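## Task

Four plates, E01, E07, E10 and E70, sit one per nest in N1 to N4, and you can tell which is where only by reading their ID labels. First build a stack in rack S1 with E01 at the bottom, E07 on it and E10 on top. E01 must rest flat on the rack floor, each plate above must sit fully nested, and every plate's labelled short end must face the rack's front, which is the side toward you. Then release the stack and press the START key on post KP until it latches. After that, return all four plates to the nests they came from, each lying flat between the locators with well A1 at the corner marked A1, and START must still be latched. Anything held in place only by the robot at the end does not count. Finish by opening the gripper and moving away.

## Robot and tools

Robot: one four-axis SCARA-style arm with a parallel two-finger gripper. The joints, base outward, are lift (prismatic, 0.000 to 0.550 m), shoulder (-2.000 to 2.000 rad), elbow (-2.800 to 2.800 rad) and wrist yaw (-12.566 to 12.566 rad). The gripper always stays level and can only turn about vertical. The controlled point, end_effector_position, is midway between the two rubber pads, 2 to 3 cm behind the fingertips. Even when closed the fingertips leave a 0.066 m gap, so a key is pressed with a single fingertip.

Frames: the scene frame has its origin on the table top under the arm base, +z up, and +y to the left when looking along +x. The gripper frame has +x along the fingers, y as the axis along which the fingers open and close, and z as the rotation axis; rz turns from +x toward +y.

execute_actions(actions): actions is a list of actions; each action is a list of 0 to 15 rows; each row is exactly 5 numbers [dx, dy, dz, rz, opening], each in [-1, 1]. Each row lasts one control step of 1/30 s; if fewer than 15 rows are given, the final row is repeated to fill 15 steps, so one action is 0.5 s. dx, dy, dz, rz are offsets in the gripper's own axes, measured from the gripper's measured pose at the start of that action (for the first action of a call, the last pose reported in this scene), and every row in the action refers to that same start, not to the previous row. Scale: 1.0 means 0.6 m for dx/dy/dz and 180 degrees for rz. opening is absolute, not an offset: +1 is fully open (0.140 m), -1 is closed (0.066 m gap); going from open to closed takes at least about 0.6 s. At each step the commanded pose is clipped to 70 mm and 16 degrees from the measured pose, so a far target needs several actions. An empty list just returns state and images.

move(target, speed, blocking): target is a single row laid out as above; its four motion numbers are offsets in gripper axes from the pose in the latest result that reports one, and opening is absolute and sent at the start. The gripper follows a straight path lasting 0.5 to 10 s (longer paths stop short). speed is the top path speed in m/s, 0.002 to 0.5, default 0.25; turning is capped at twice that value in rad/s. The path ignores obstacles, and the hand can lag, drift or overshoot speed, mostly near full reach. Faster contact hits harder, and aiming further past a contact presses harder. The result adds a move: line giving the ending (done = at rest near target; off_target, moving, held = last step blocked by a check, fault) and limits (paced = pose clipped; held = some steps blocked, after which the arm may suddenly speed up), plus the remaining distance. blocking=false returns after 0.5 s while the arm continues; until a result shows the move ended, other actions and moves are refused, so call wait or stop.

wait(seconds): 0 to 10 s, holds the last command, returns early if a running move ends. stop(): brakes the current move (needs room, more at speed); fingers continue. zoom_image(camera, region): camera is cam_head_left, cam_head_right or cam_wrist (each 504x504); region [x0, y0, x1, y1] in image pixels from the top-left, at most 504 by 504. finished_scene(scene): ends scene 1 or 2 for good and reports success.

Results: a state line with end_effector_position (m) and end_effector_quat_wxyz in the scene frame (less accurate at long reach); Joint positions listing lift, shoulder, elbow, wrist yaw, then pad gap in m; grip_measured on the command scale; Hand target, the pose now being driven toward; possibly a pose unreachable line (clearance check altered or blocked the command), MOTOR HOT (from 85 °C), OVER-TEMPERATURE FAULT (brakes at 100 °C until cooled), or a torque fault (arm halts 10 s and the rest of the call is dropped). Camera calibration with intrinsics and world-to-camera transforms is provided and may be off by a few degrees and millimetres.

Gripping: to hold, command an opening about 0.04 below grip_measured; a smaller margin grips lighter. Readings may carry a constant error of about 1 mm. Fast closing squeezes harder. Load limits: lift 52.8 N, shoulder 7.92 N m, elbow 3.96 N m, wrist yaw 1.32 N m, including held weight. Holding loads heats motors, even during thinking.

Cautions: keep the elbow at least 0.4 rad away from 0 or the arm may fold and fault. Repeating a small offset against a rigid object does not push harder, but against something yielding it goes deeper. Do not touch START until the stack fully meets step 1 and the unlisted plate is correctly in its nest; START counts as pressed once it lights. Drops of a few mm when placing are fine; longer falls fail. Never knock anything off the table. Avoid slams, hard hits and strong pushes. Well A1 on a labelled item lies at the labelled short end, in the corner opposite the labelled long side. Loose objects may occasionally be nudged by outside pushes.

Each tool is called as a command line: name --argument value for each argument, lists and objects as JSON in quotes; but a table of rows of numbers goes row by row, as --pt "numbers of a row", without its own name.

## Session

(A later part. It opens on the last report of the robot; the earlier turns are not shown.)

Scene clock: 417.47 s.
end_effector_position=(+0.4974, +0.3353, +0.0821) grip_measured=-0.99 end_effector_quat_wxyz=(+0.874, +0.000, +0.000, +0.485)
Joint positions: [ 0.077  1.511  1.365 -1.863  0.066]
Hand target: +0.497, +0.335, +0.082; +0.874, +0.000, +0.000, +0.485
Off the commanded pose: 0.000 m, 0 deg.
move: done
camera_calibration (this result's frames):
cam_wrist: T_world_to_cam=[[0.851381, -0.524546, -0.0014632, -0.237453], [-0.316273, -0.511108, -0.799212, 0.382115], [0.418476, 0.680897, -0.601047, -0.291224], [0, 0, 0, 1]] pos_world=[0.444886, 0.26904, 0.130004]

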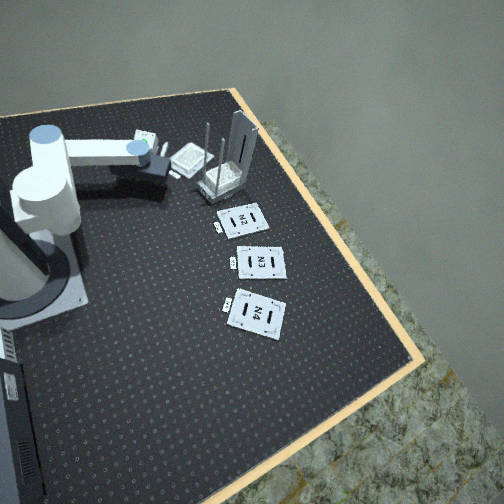

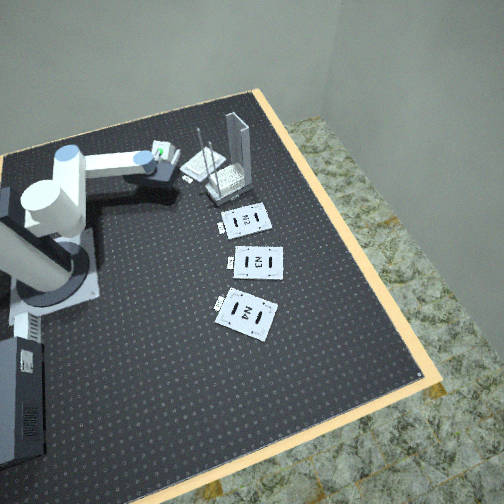

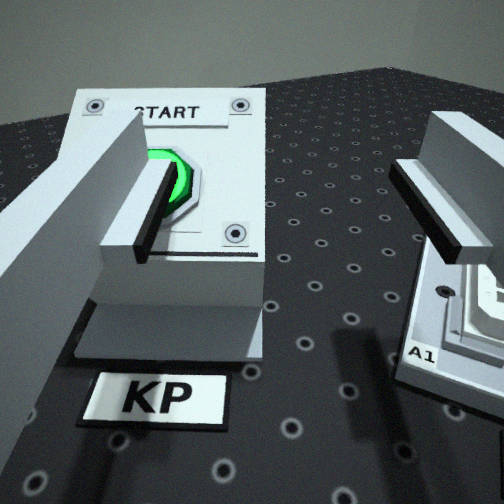

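move --target '[0.0012, 0, -0.0022, 0, -1]' --speed 0.006

zoom_image --camera "cam_wrist" --region '[60, 60, 290, 330]'

Scene clock: 420.13 s.
end_effector_position=(+0.4977, +0.3358, +0.0810) grip_measured=-0.99 end_effector_quat_wxyz=(+0.874, +0.000, +0.000, +0.485)
Joint positions: [ 0.076  1.51   1.368 -1.865  0.066]
Hand target: +0.498, +0.336, +0.081; +0.874, +0.000, +0.000, +0.485
Off the commanded pose: 0.000 m, 0 deg.
move: done
camera_calibration (this result's frames):
cam_wrist: T_world_to_cam=[[0.851407, -0.524504, -0.0014632, -0.237493], [-0.316248, -0.511123, -0.799212, 0.381565], [0.418442, 0.680918, -0.601047, -0.292361], [0, 0, 0, 1]] pos_world=[0.445208, 0.269534, 0.128881]

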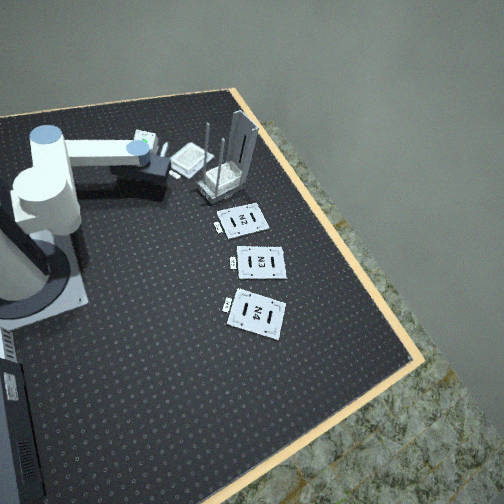

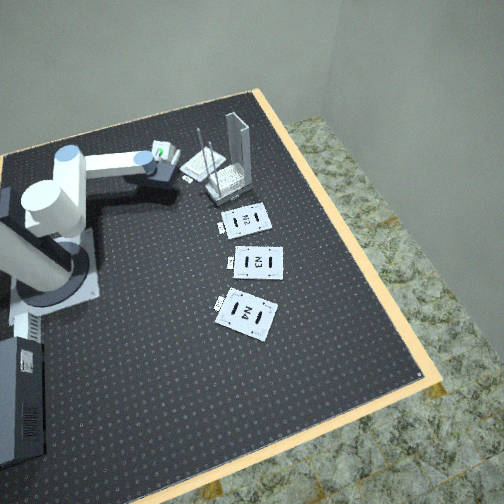

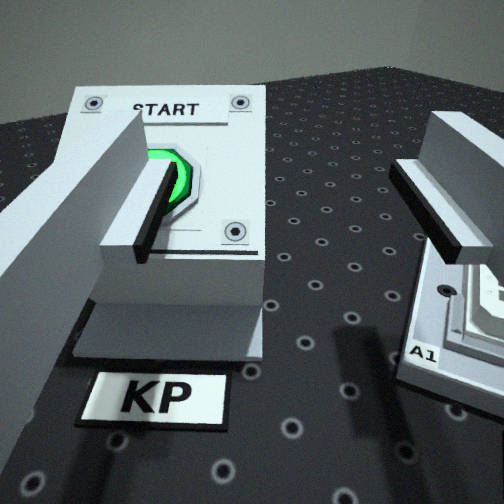

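Region (60, 60, 290, 330) of cam_wrist's 504x504 image, scaled by 1.867, with more detail than that image has; it fills the left 429 columns of this view, and the rest is white.

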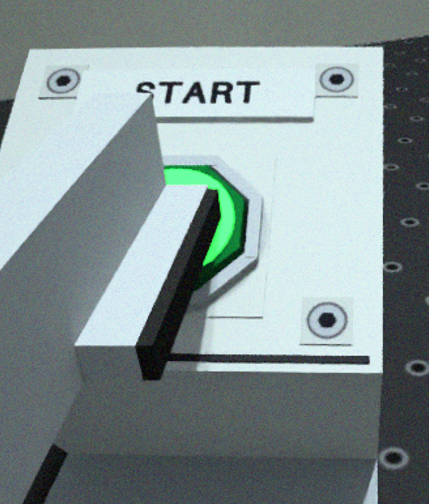

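move --target '[0.001, 0, -0.0018, 0, -1]' --speed 0.006

zoom_image --camera "cam_wrist" --region '[60, 60, 290, 330]'

Scene clock: 422.57 s.
end_effector_position=(+0.4980, +0.3362, +0.0801) grip_measured=-0.99 end_effector_quat_wxyz=(+0.874, +0.000, +0.000, +0.485)
Joint positions: [ 0.075  1.51   1.37  -1.867  0.066]
Hand target: +0.498, +0.336, +0.080; +0.874, +0.000, +0.000, +0.485
Off the commanded pose: 0.000 m, 0 deg.
move: done
camera_calibration (this result's frames):
cam_wrist: T_world_to_cam=[[0.851418, -0.524485, -0.0014632, -0.237517], [-0.316237, -0.51113, -0.799212, 0.381158], [0.418427, 0.680927, -0.601047, -0.293265], [0, 0, 0, 1]] pos_world=[0.445472, 0.269939, 0.128012]

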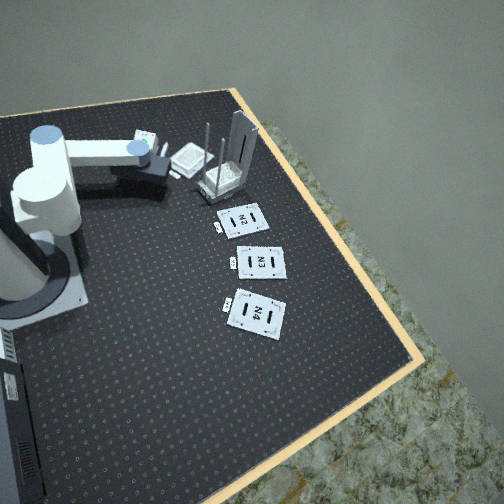

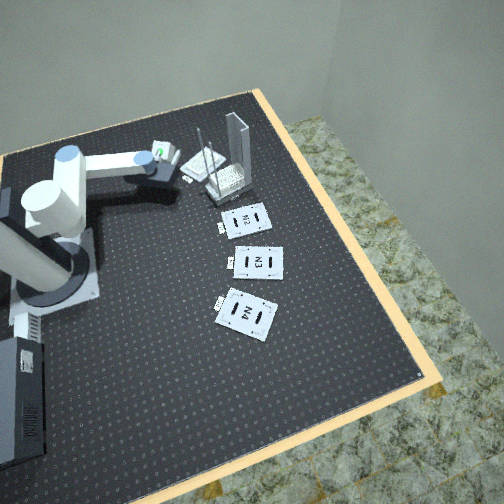

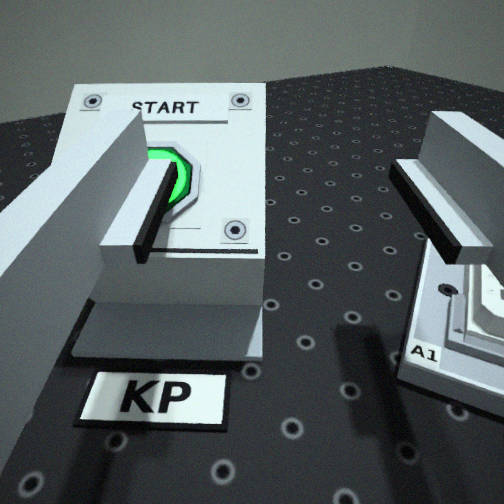

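Region (60, 60, 290, 330) of cam_wrist's 504x504 image, scaled by 1.867, with more detail than that image has; it fills the left 429 columns of this view, and the rest is white.

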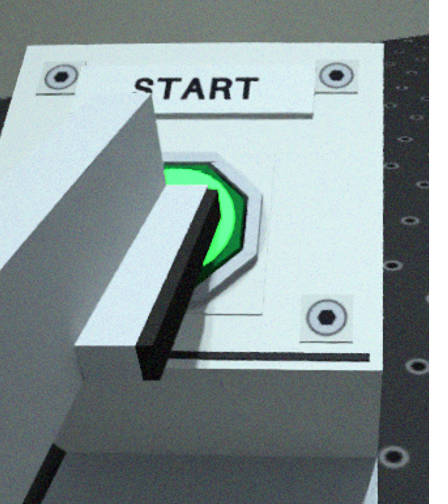

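move --target '[0.0008, 0, -0.0014, 0, -1]' --speed 0.006

zoom_image --camera "cam_wrist" --region '[60, 60, 290, 330]'

Scene clock: 424.93 s.
end_effector_position=(+0.4980, +0.3362, +0.0799) grip_measured=-0.99 end_effector_quat_wxyz=(+0.874, +0.000, +0.000, +0.485)
Joint positions: [ 0.075  1.509  1.371 -1.866  0.066]
Hand target: +0.498, +0.337, +0.079; +0.874, +0.000, +0.000, +0.485
Off the commanded pose: 0.001 m, 0 deg.
move: done
camera_calibration (this result's frames):
cam_wrist: T_world_to_cam=[[0.851652, -0.524105, -0.0014632, -0.237783], [-0.316008, -0.511271, -0.799212, 0.380948], [0.418123, 0.681113, -0.601047, -0.293376], [0, 0, 0, 1]] pos_world=[0.445559, 0.269967, 0.127778]

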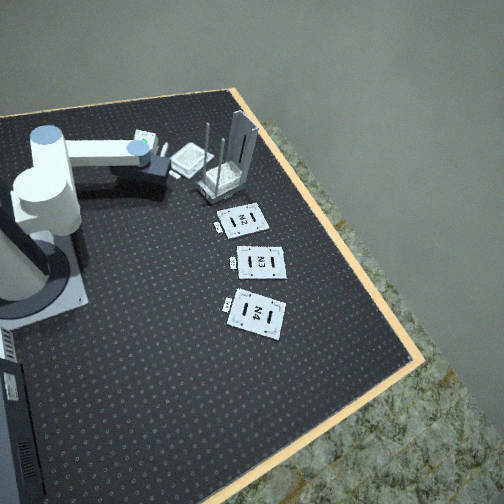

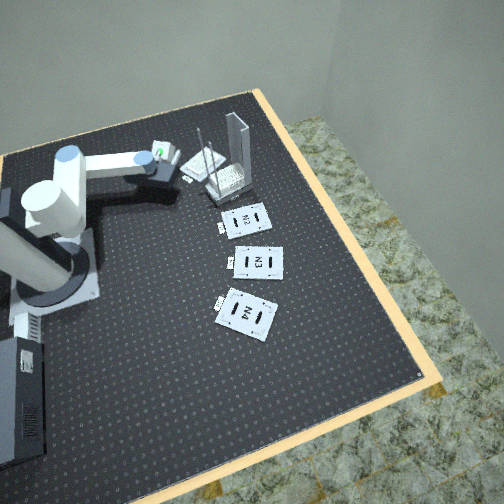

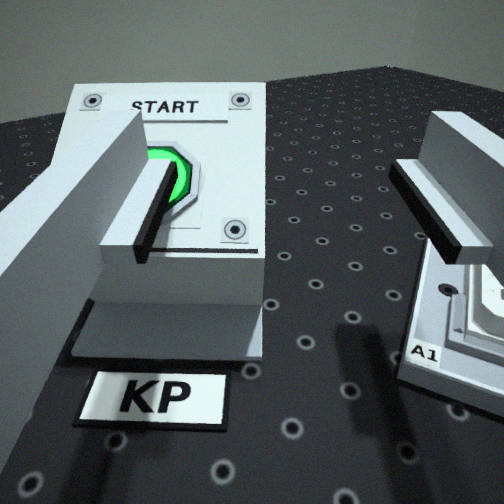

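Region (60, 60, 290, 330) of cam_wrist's 504x504 image, scaled by 1.867, with more detail than that image has; it fills the left 429 columns of this view, and the rest is white.

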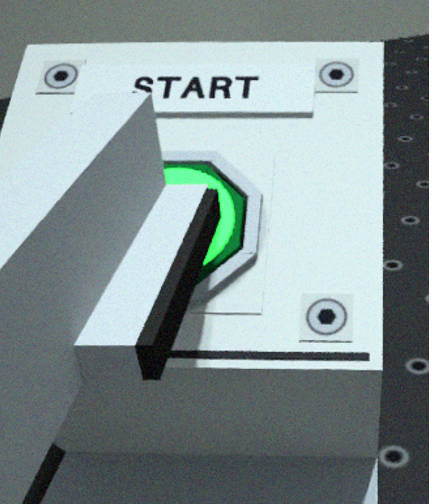

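It has bottomed out. Back off along the axis and check that it stays caught.

move --target '[-0.04, 0, 0.06, 0, -1]' --speed 0.06

zoom_image --camera "cam_wrist" --region '[60, 100, 290, 370]'

Scene clock: 427.70 s.
end_effector_position=(+0.4854, +0.3158, +0.1159) grip_measured=-0.99 end_effector_quat_wxyz=(+0.874, +0.000, +0.000, +0.485)
Joint positions: [ 0.111  1.531  1.258 -1.776  0.066]
Hand target: +0.485, +0.316, +0.116; +0.874, +0.000, +0.000, +0.485
Off the commanded pose: 0.000 m, 0 deg.
move: done
camera_calibration (this result's frames):
cam_wrist: T_world_to_cam=[[0.851361, -0.524579, -0.0014632, -0.237443], [-0.316293, -0.511096, -0.799212, 0.395397], [0.418502, 0.680881, -0.601047, -0.252596], [0, 0, 0, 1]] pos_world=[0.432923, 0.249516, 0.163837]

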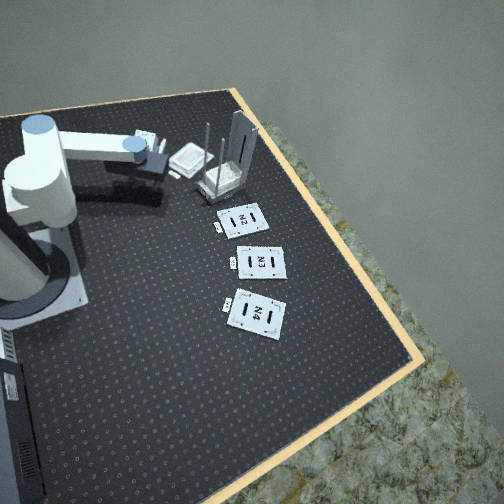

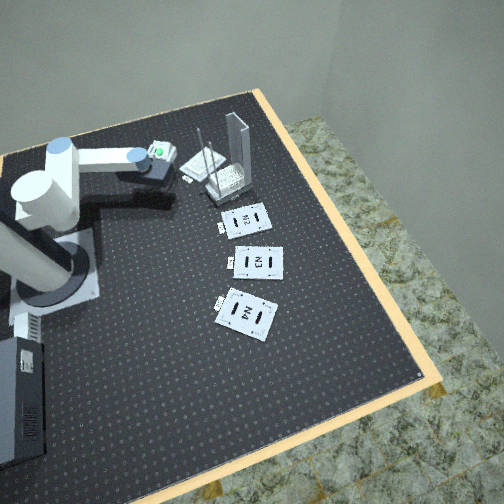

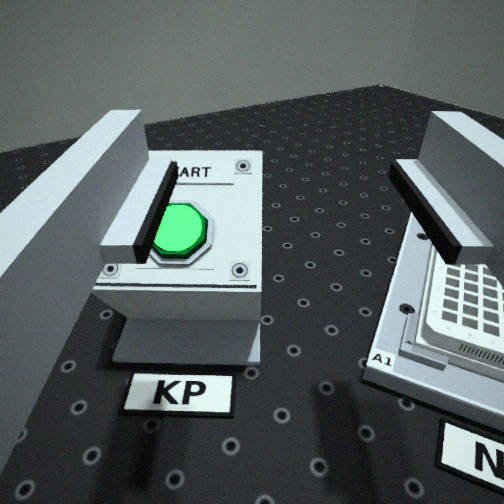

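Region (60, 100, 290, 370) of cam_wrist's 504x504 image, scaled by 1.867, with more detail than that image has; it fills the left 429 columns of this view, and the rest is white.

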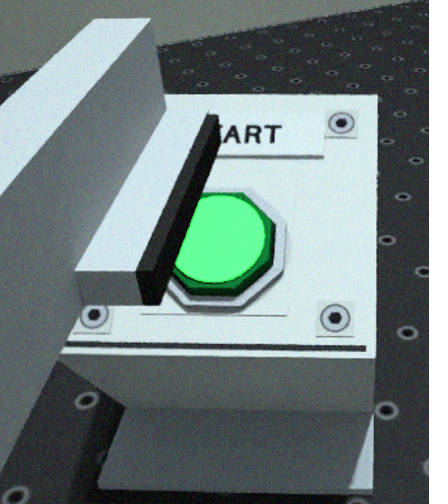

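move --target '[-0.2328, -0.3156, -0.0428, -0.24863, 0.2]' --speed 0.3

Scene clock: 435.37 s.
end_effector_position=(+0.5722, +0.0970, +0.0903) grip_measured=+0.20 end_effector_quat_wxyz=(+0.993, +0.000, +0.000, +0.116)
Joint positions: [ 0.085  1.148  1.077 -1.993  0.11 ]
Hand target: +0.572, +0.097, +0.090; +0.993, +0.000, +0.000, +0.116
Off the commanded pose: 0.000 m, 0 deg.
move: done
camera_calibration (this result's frames):
cam_wrist: T_world_to_cam=[[0.234899, -0.972019, -0.0014632, -0.0299819], [-0.584505, -0.140049, -0.799212, 0.407999], [0.776644, 0.188589, -0.601047, -0.31257], [0, 0, 0, 1]] pos_world=[0.488276, 0.0869441, 0.138164]

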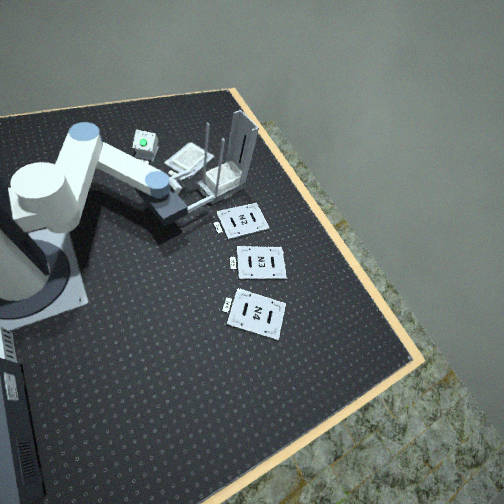

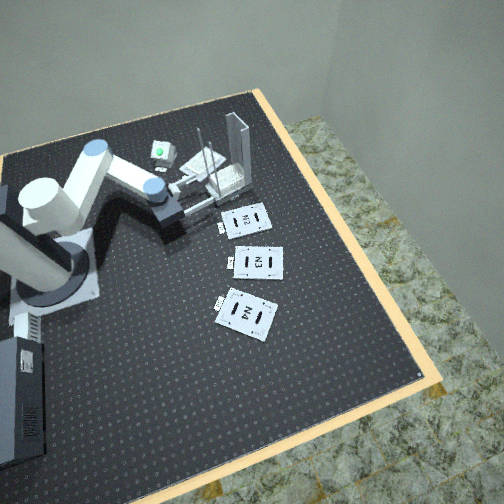

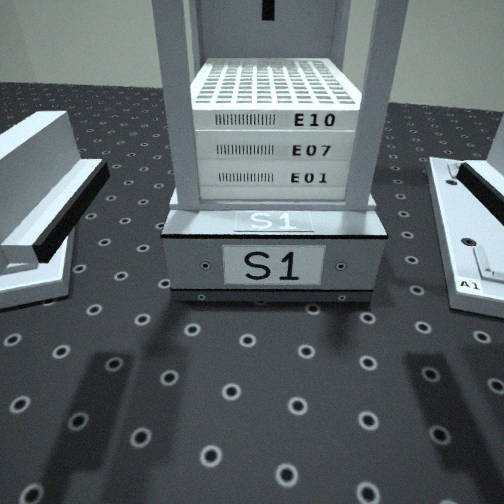

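move --target '[0.2001, 0.0003, -0.0002, 0.0001, 0.2]' --speed 0.2

Scene clock: 438.30 s.
end_effector_position=(+0.6891, +0.1248, +0.0902) grip_measured=+0.20 end_effector_quat_wxyz=(+0.993, +0.000, +0.000, +0.116)
Joint positions: [ 0.085  0.9    1.685 -2.353  0.11 ]
Hand target: +0.689, +0.125, +0.090; +0.993, +0.000, +0.000, +0.116
Off the commanded pose: 0.000 m, 0 deg.
move: done
camera_calibration (this result's frames):
cam_wrist: T_world_to_cam=[[0.235452, -0.971885, -0.0014632, -0.0308044], [-0.584425, -0.140382, -0.799212, 0.480131], [0.776537, 0.189032, -0.601047, -0.408589], [0, 0, 0, 1]] pos_world=[0.605138, 0.1147, 0.1381]

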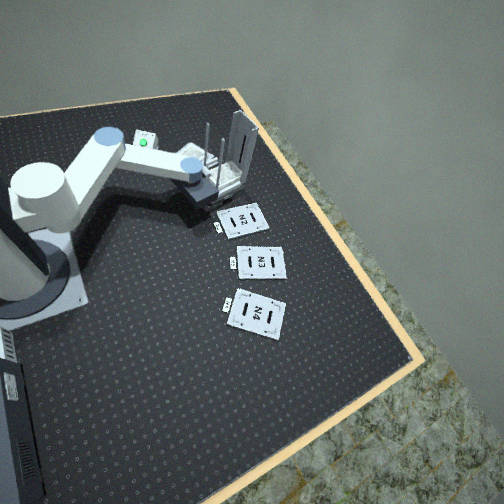

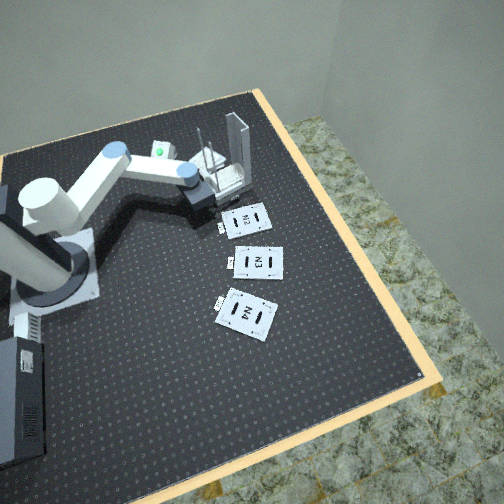

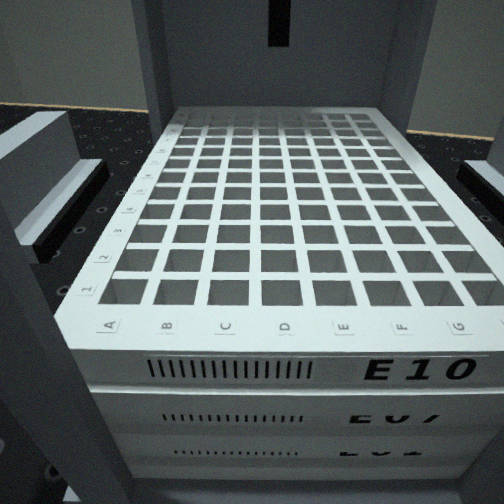

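execute_actions --actions '[[[0,0,0,0,0.1],[0,0,0,0,0.0],[0,0,0,0,-0.1],[0,0,0,0,-0.2],[0,0,0,0,-0.28],[0,0,0,0,-0.34],[0,0,0,0,-0.39],[0,0,0,0,-0.43],[0,0,0,0,-0.45],[0,0,0,0,-0.47],[0,0,0,0,-0.48],[0,0,0,0,-0.49],[0,0,0,0,-0.50],[0,0,0,0,-0.51],[0,0,0,0,-0.52]],[[0,0,0,0,-0.53],[0,0,0,0,-0.54],[0,0,0,0,-0.55],[0,0,0,0,-0.56],[0,0,0,0,-0.57],[0,0,0,0,-0.58],[0,0,0,0,-0.59],[0,0,0,0,-0.60],[0,0,0,0,-0.60]]]'

move --target '[0, 0, 0.02, 0, -0.6]' --speed 0.04

Scene clock: 449.40 s.
end_effector_position=(+0.6891, +0.1248, +0.0902) grip_measured=-0.56 end_effector_quat_wxyz=(+0.993, +0.000, +0.000, +0.116)
Joint positions: [ 0.085  0.9    1.685 -2.353  0.082]
Hand target: +0.689, +0.125, +0.090; +0.993, +0.000, +0.000, +0.116
Off the commanded pose: 0.000 m, 0 deg.
camera_calibration (this result's frames):
cam_wrist: T_world_to_cam=[[0.235427, -0.971891, -0.0014632, -0.0307961], [-0.584429, -0.140367, -0.799212, 0.48013], [0.776542, 0.189011, -0.601047, -0.408589], [0, 0, 0, 1]] pos_world=[0.605139, 0.114692, 0.1381]

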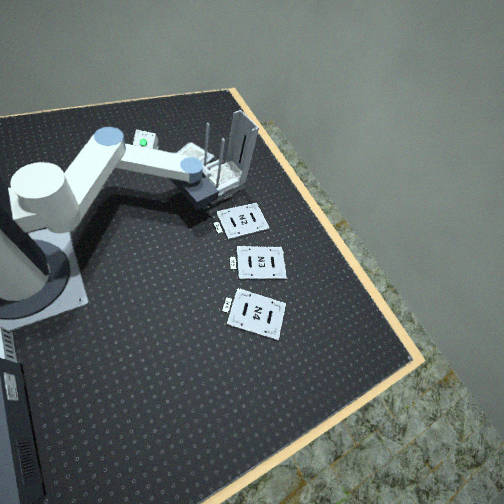

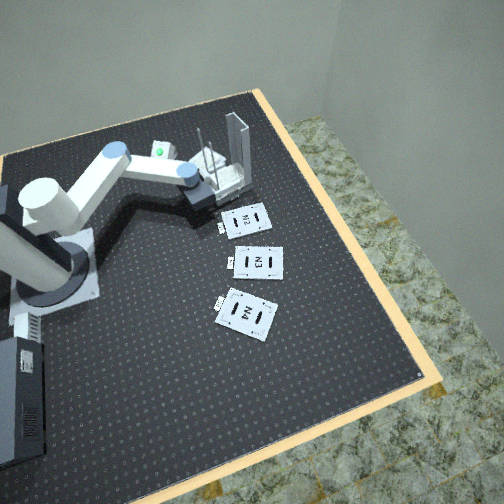

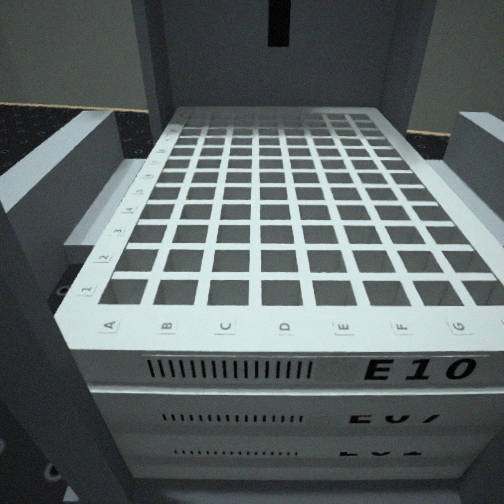

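Scene clock: 450.10 s.
end_effector_position=(+0.6891, +0.1248, +0.1022) grip_measured=-0.56 end_effector_quat_wxyz=(+0.993, +0.000, +0.000, +0.116)
Joint positions: [ 0.097  0.9    1.685 -2.353  0.082]
Hand target: +0.689, +0.125, +0.102; +0.993, +0.000, +0.000, +0.116
Off the commanded pose: 0.000 m, 0 deg.
move: done
camera_calibration (this result's frames):
cam_wrist: T_world_to_cam=[[0.235427, -0.971891, -0.0014632, -0.0307786], [-0.584429, -0.140367, -0.799212, 0.489758], [0.776542, 0.189012, -0.601047, -0.401349], [0, 0, 0, 1]] pos_world=[0.605139, 0.114692, 0.150146]

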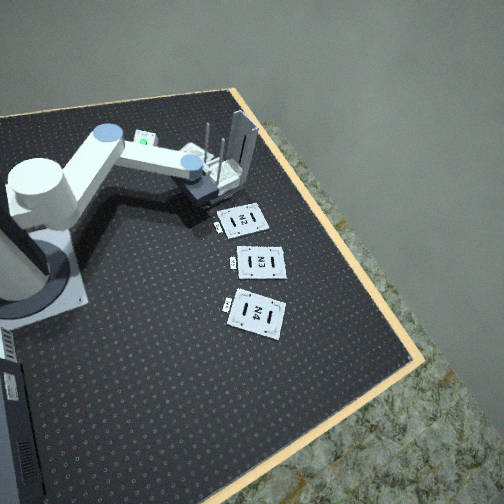

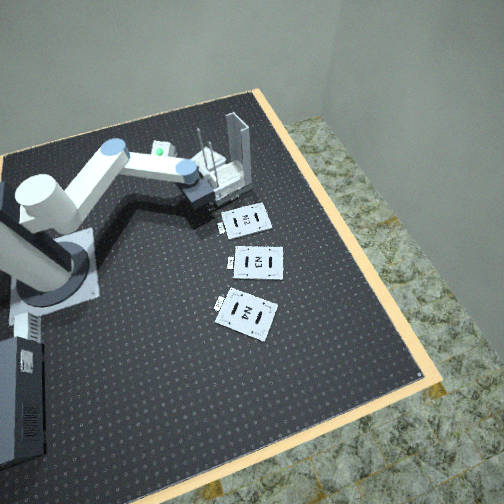

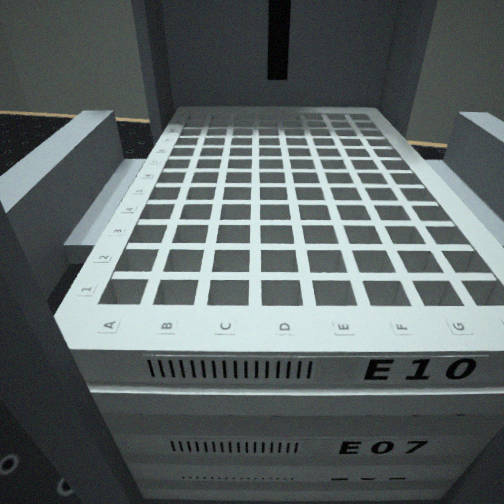

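move --target '[0, 0, 0.3713, 0, -0.6]' --speed 0.22

move --target '[-0.0568, -0.269, 0, -0.09249, -0.6]' --speed 0.25

move --target '[0, 0, -0.4542, 0, -0.6]' --speed 0.3

Scene clock: 455.90 s.
end_effector_position=(+0.6891, +0.1248, +0.3251) grip_measured=-0.56 end_effector_quat_wxyz=(+0.993, +0.000, +0.000, +0.116)
Joint positions: [ 0.32   0.9    1.685 -2.353  0.082]
Hand target: +0.689, +0.125, +0.325; +0.993, +0.000, +0.000, +0.116
Off the commanded pose: 0.000 m, 0 deg.
move: done
camera_calibration (this result's frames):
cam_wrist: T_world_to_cam=[[0.235489, -0.971876, -0.0014632, -0.0304752], [-0.58442, -0.140404, -0.799212, 0.667847], [0.77653, 0.189061, -0.601047, -0.267424], [0, 0, 0, 1]] pos_world=[0.605143, 0.11471, 0.372972]

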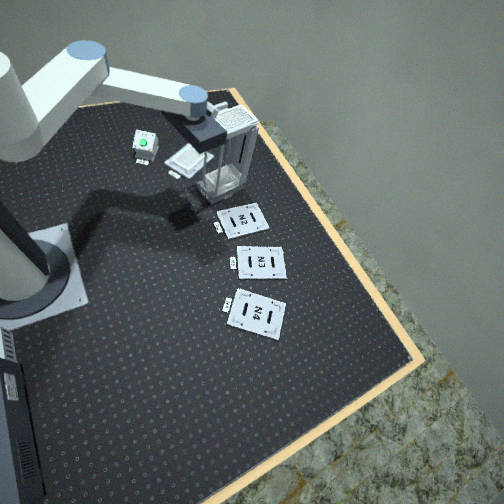

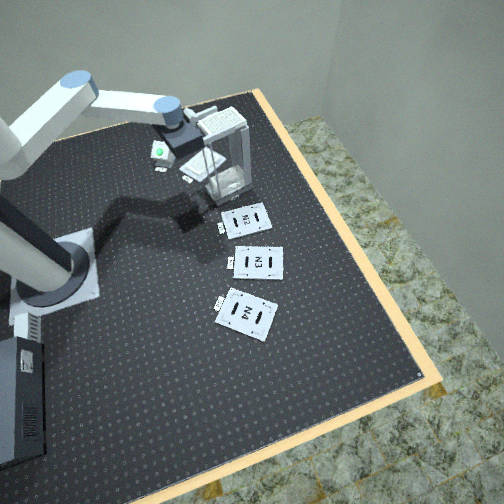

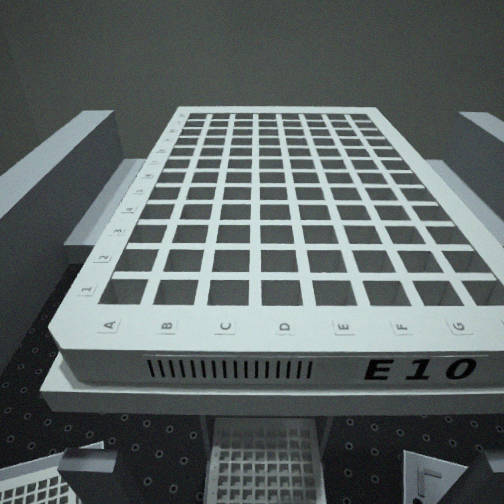

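Scene clock: 456.93 s.
end_effector_position=(+0.6931, -0.0402, +0.3251) grip_measured=-0.56 end_effector_quat_wxyz=(+1.000, +0.000, +0.000, -0.029)
Joint positions: [ 0.32   0.598  1.631 -2.289  0.082]
Hand target: +0.693, -0.040, +0.325; +1.000, +0.000, +0.000, -0.029
Off the commanded pose: 0.000 m, 0 deg.
move: done
camera_calibration (this result's frames):
cam_wrist: T_world_to_cam=[[-0.0532867, -0.998578, -0.0014632, 0.00725337], [-0.600131, 0.0331956, -0.799212, 0.664891], [0.798124, -0.0417093, -0.601047, -0.263586], [0, 0, 0, 1]] pos_world=[0.609783, -0.0258224, 0.372972]

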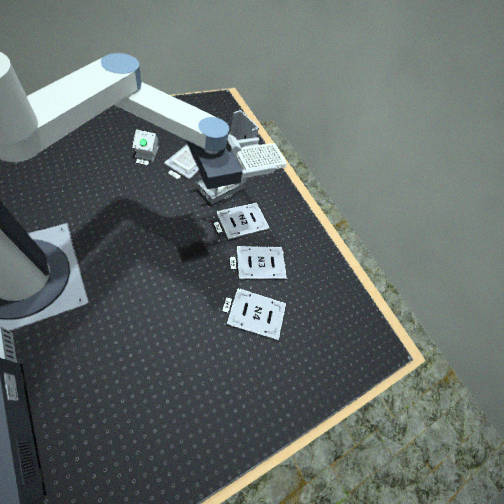

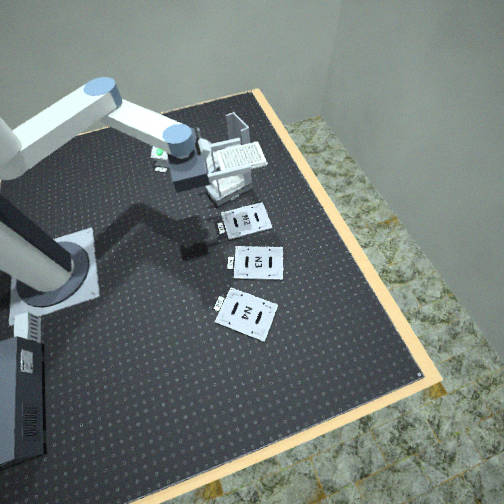

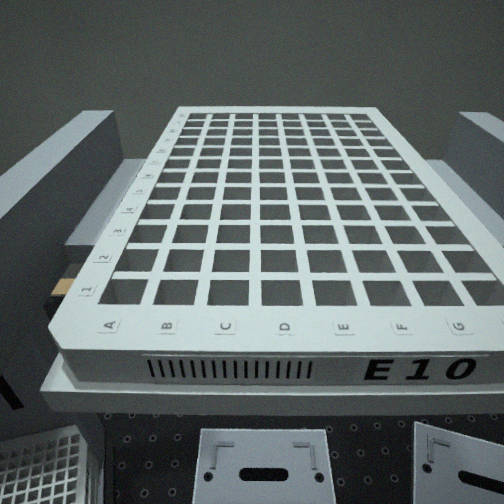

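Scene clock: 458.30 s.
end_effector_position=(+0.6931, -0.0402, +0.0525) grip_measured=-0.56 end_effector_quat_wxyz=(+1.000, +0.000, +0.000, -0.029)
Joint positions: [ 0.047  0.598  1.631 -2.289  0.082]
Hand target: +0.693, -0.040, +0.053; +1.000, +0.000, +0.000, -0.029
Off the commanded pose: 0.000 m, 0 deg.
move: done
camera_calibration (this result's frames):
cam_wrist: T_world_to_cam=[[-0.0533299, -0.998576, -0.0014632, 0.0068749], [-0.60013, 0.0332216, -0.799212, 0.447027], [0.798123, -0.0417438, -0.601047, -0.427419], [0, 0, 0, 1]] pos_world=[0.609773, -0.0258279, 0.10038]

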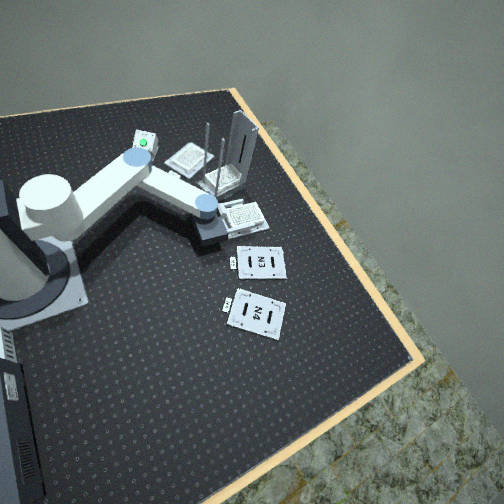

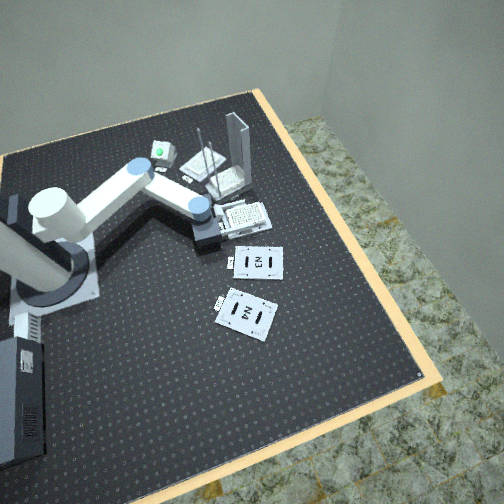

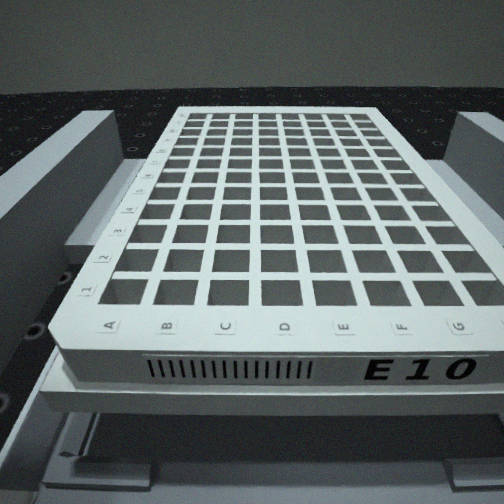

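move --target '[0.0002, 0.0002, -0.0288, 0, -0.6]' --speed 0.025

execute_actions --actions '[[[0,0,0,0,-0.57],[0,0,0,0,-0.55],[0,0,0,0,-0.53],[0,0,0,0,-0.50],[0,0,0,0,-0.46],[0,0,0,0,-0.42],[0,0,0,0,-0.38],[0,0,0,0,-0.34],[0,0,0,0,-0.30],[0,0,0,0,-0.25],[0,0,0,0,-0.2]]]'

Scene clock: 462.30 s.
end_effector_position=(+0.6932, -0.0402, +0.0351) grip_measured=-0.56 end_effector_quat_wxyz=(+1.000, +0.000, +0.000, -0.029)
Joint positions: [ 0.03   0.598  1.632 -2.289  0.082]
Hand target: +0.693, -0.040, +0.035; +1.000, +0.000, +0.000, -0.029
Off the commanded pose: 0.000 m, 0 deg.
move: done
camera_calibration (this result's frames):
cam_wrist: T_world_to_cam=[[-0.0532489, -0.99858, -0.0014632, 0.00688005], [-0.600133, 0.0331729, -0.799212, 0.433211], [0.798126, -0.0416791, -0.601047, -0.437918], [0, 0, 0, 1]] pos_world=[0.609864, -0.0257526, 0.0830286]

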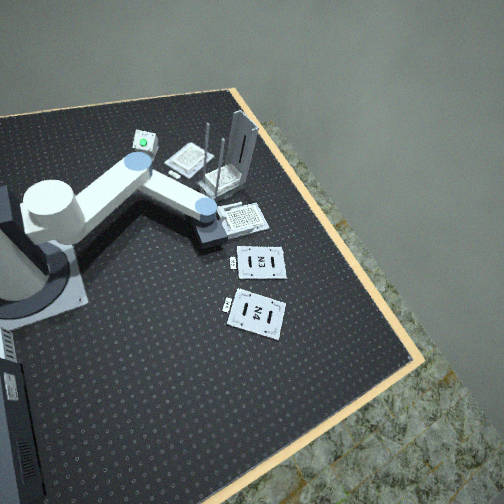

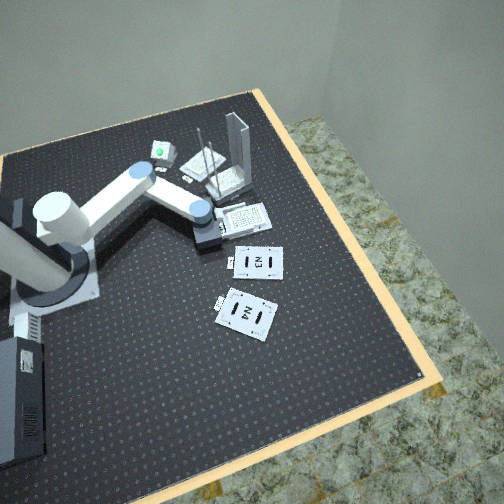

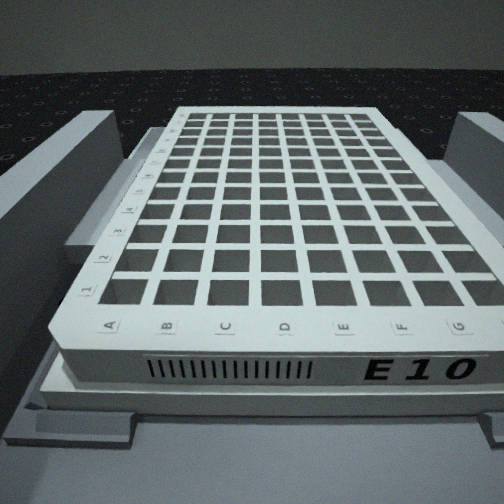

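Scene clock: 462.80 s.
end_effector_position=(+0.6932, -0.0402, +0.0351) grip_measured=-0.20 end_effector_quat_wxyz=(+1.000, +0.000, +0.000, -0.029)
Joint positions: [ 0.03   0.598  1.632 -2.289  0.096]
Hand target: +0.693, -0.040, +0.035; +1.000, +0.000, +0.000, -0.029
Off the commanded pose: 0.000 m, 0 deg.
camera_calibration (this result's frames):
cam_wrist: T_world_to_cam=[[-0.0532466, -0.99858, -0.0014632, 0.00687893], [-0.600133, 0.0331715, -0.799212, 0.43321], [0.798126, -0.0416772, -0.601047, -0.437919], [0, 0, 0, 1]] pos_world=[0.609864, -0.0257523, 0.0830275]

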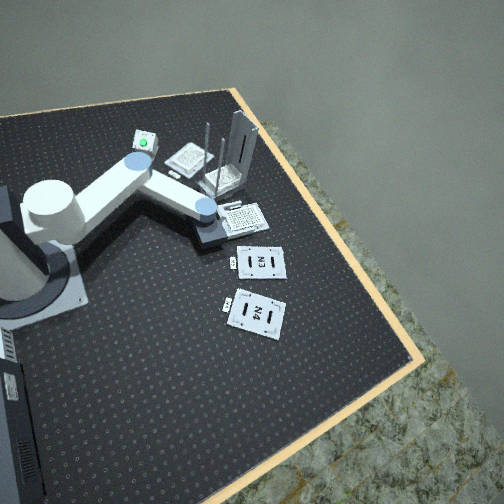

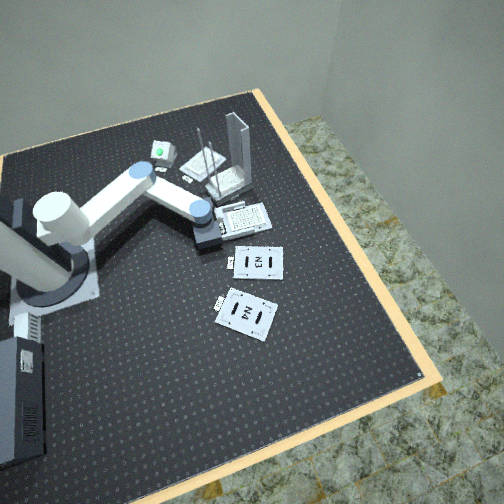

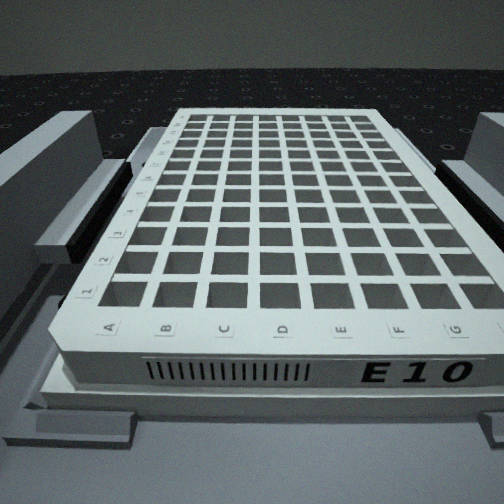

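move --target '[-0.2117, 0, 0.0703, 0, 0.2]' --speed 0.25

zoom_image --camera "cam_wrist" --region '[100, 80, 440, 310]'

move --target '[-0.003, 0.2165, 0, 0.09255, 0.2]' --speed 0.3

Scene clock: 468.13 s.
end_effector_position=(+0.5663, -0.0328, +0.0774) grip_measured=+0.20 end_effector_quat_wxyz=(+1.000, +0.000, +0.000, -0.030)
Joint positions: [ 0.072  0.832  1.004 -1.896  0.11 ]
Hand target: +0.566, -0.033, +0.077; +1.000, +0.000, +0.000, -0.029
Off the commanded pose: 0.000 m, 0 deg.
move: done
camera_calibration (this result's frames):
cam_wrist: T_world_to_cam=[[-0.0535857, -0.998562, -0.0014632, 0.00774665], [-0.600122, 0.0333753, -0.799212, 0.390575], [0.798112, -0.0419483, -0.601047, -0.310952], [0, 0, 0, 1]] pos_world=[0.482982, -0.018344, 0.125266]

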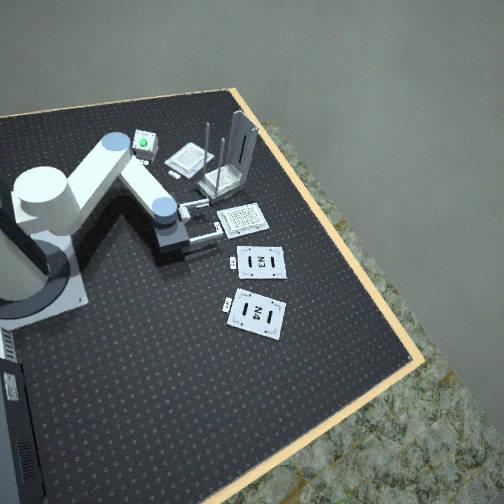

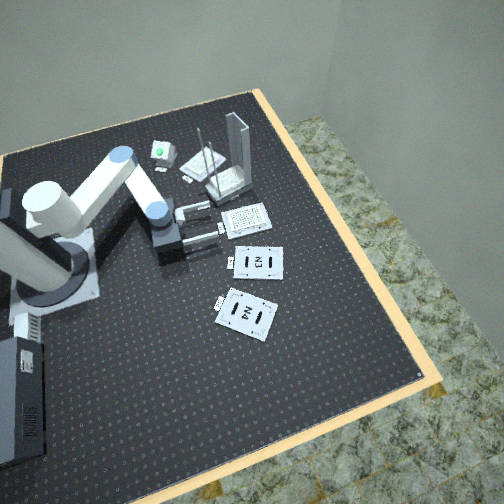

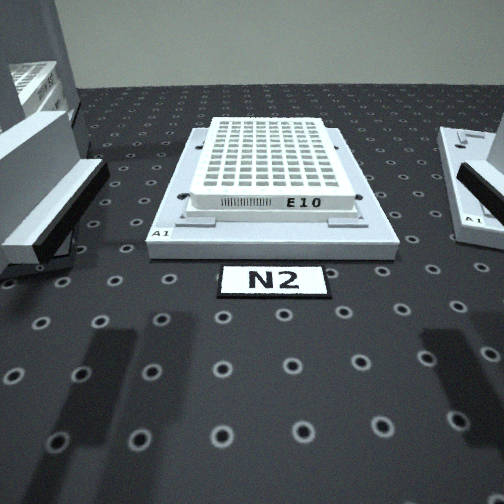

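Region (100, 80, 440, 310) of cam_wrist's 504x504 image, scaled by 1.482, with more detail than that image has; it fills the top 341 rows of this view, and the rest is white.

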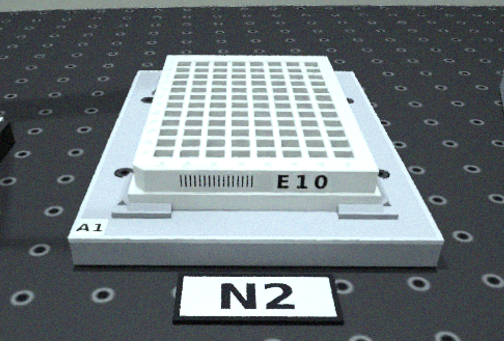

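Scene clock: 469.03 s.
end_effector_position=(+0.5721, +0.0971, +0.0774) grip_measured=+0.20 end_effector_quat_wxyz=(+0.993, +0.000, +0.000, +0.116)
Joint positions: [ 0.072  1.148  1.077 -1.992  0.11 ]
Hand target: +0.572, +0.097, +0.077; +0.993, +0.000, +0.000, +0.116
Off the commanded pose: 0.000 m, 0 deg.
move: done
camera_calibration (this result's frames):
cam_wrist: T_world_to_cam=[[0.235584, -0.971853, -0.0014632, -0.030257], [-0.584406, -0.140461, -0.799212, 0.397627], [0.776511, 0.189136, -0.601047, -0.320236], [0, 0, 0, 1]] pos_world=[0.48817, 0.0870138, 0.125267]

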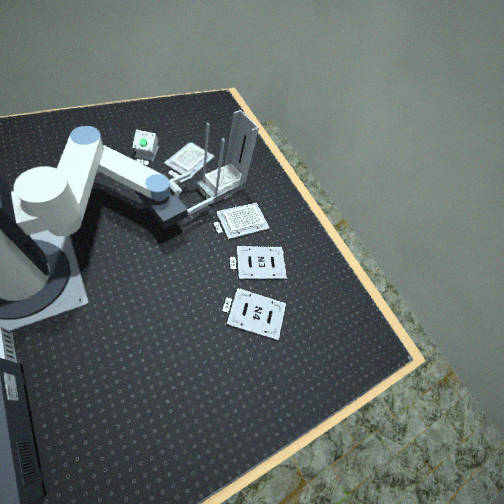

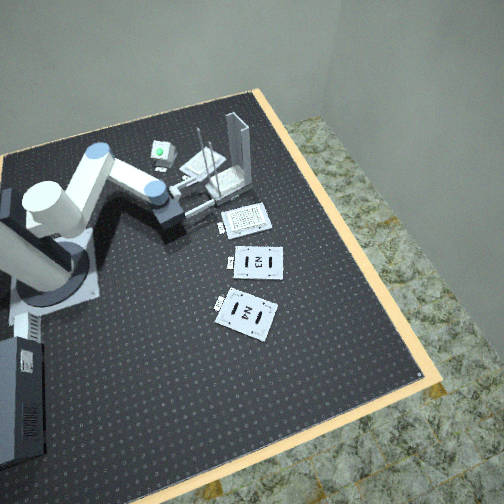

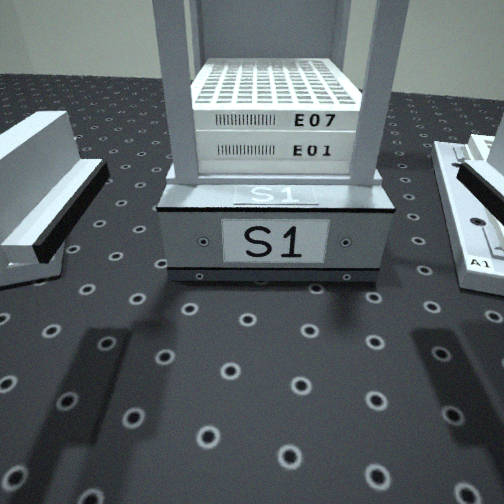

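move --target '[0.2004, 0, -0.0002, 0, 0.2]' --speed 0.2

Scene clock: 471.60 s.
end_effector_position=(+0.6891, +0.1249, +0.0773) grip_measured=+0.20 end_effector_quat_wxyz=(+0.993, +0.000, +0.000, +0.116)
Joint positions: [ 0.072  0.9    1.686 -2.353  0.11 ]
Hand target: +0.689, +0.125, +0.077; +0.993, +0.000, +0.000, +0.116
Off the commanded pose: 0.000 m, 0 deg.
move: done
camera_calibration (this result's frames):
cam_wrist: T_world_to_cam=[[0.235832, -0.971793, -0.0014632, -0.0310409], [-0.58437, -0.14061, -0.799212, 0.469874], [0.776463, 0.189335, -0.601047, -0.416408], [0, 0, 0, 1]] pos_world=[0.605226, 0.114744, 0.125203]

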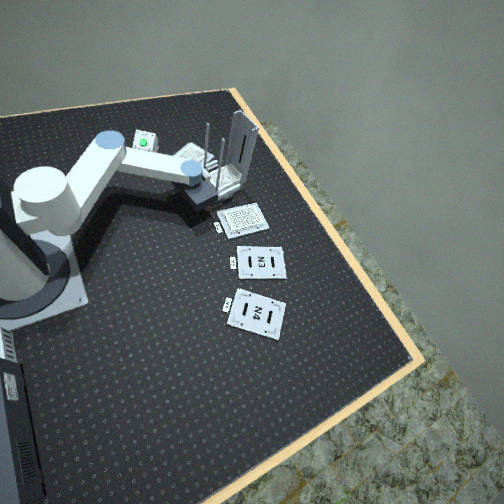

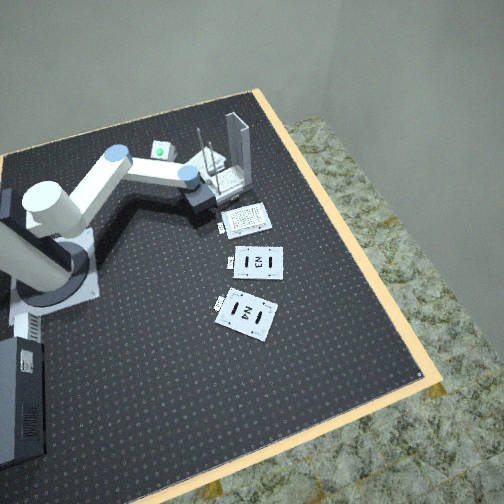

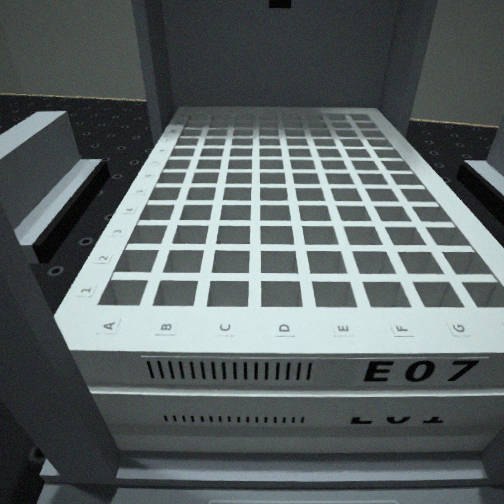

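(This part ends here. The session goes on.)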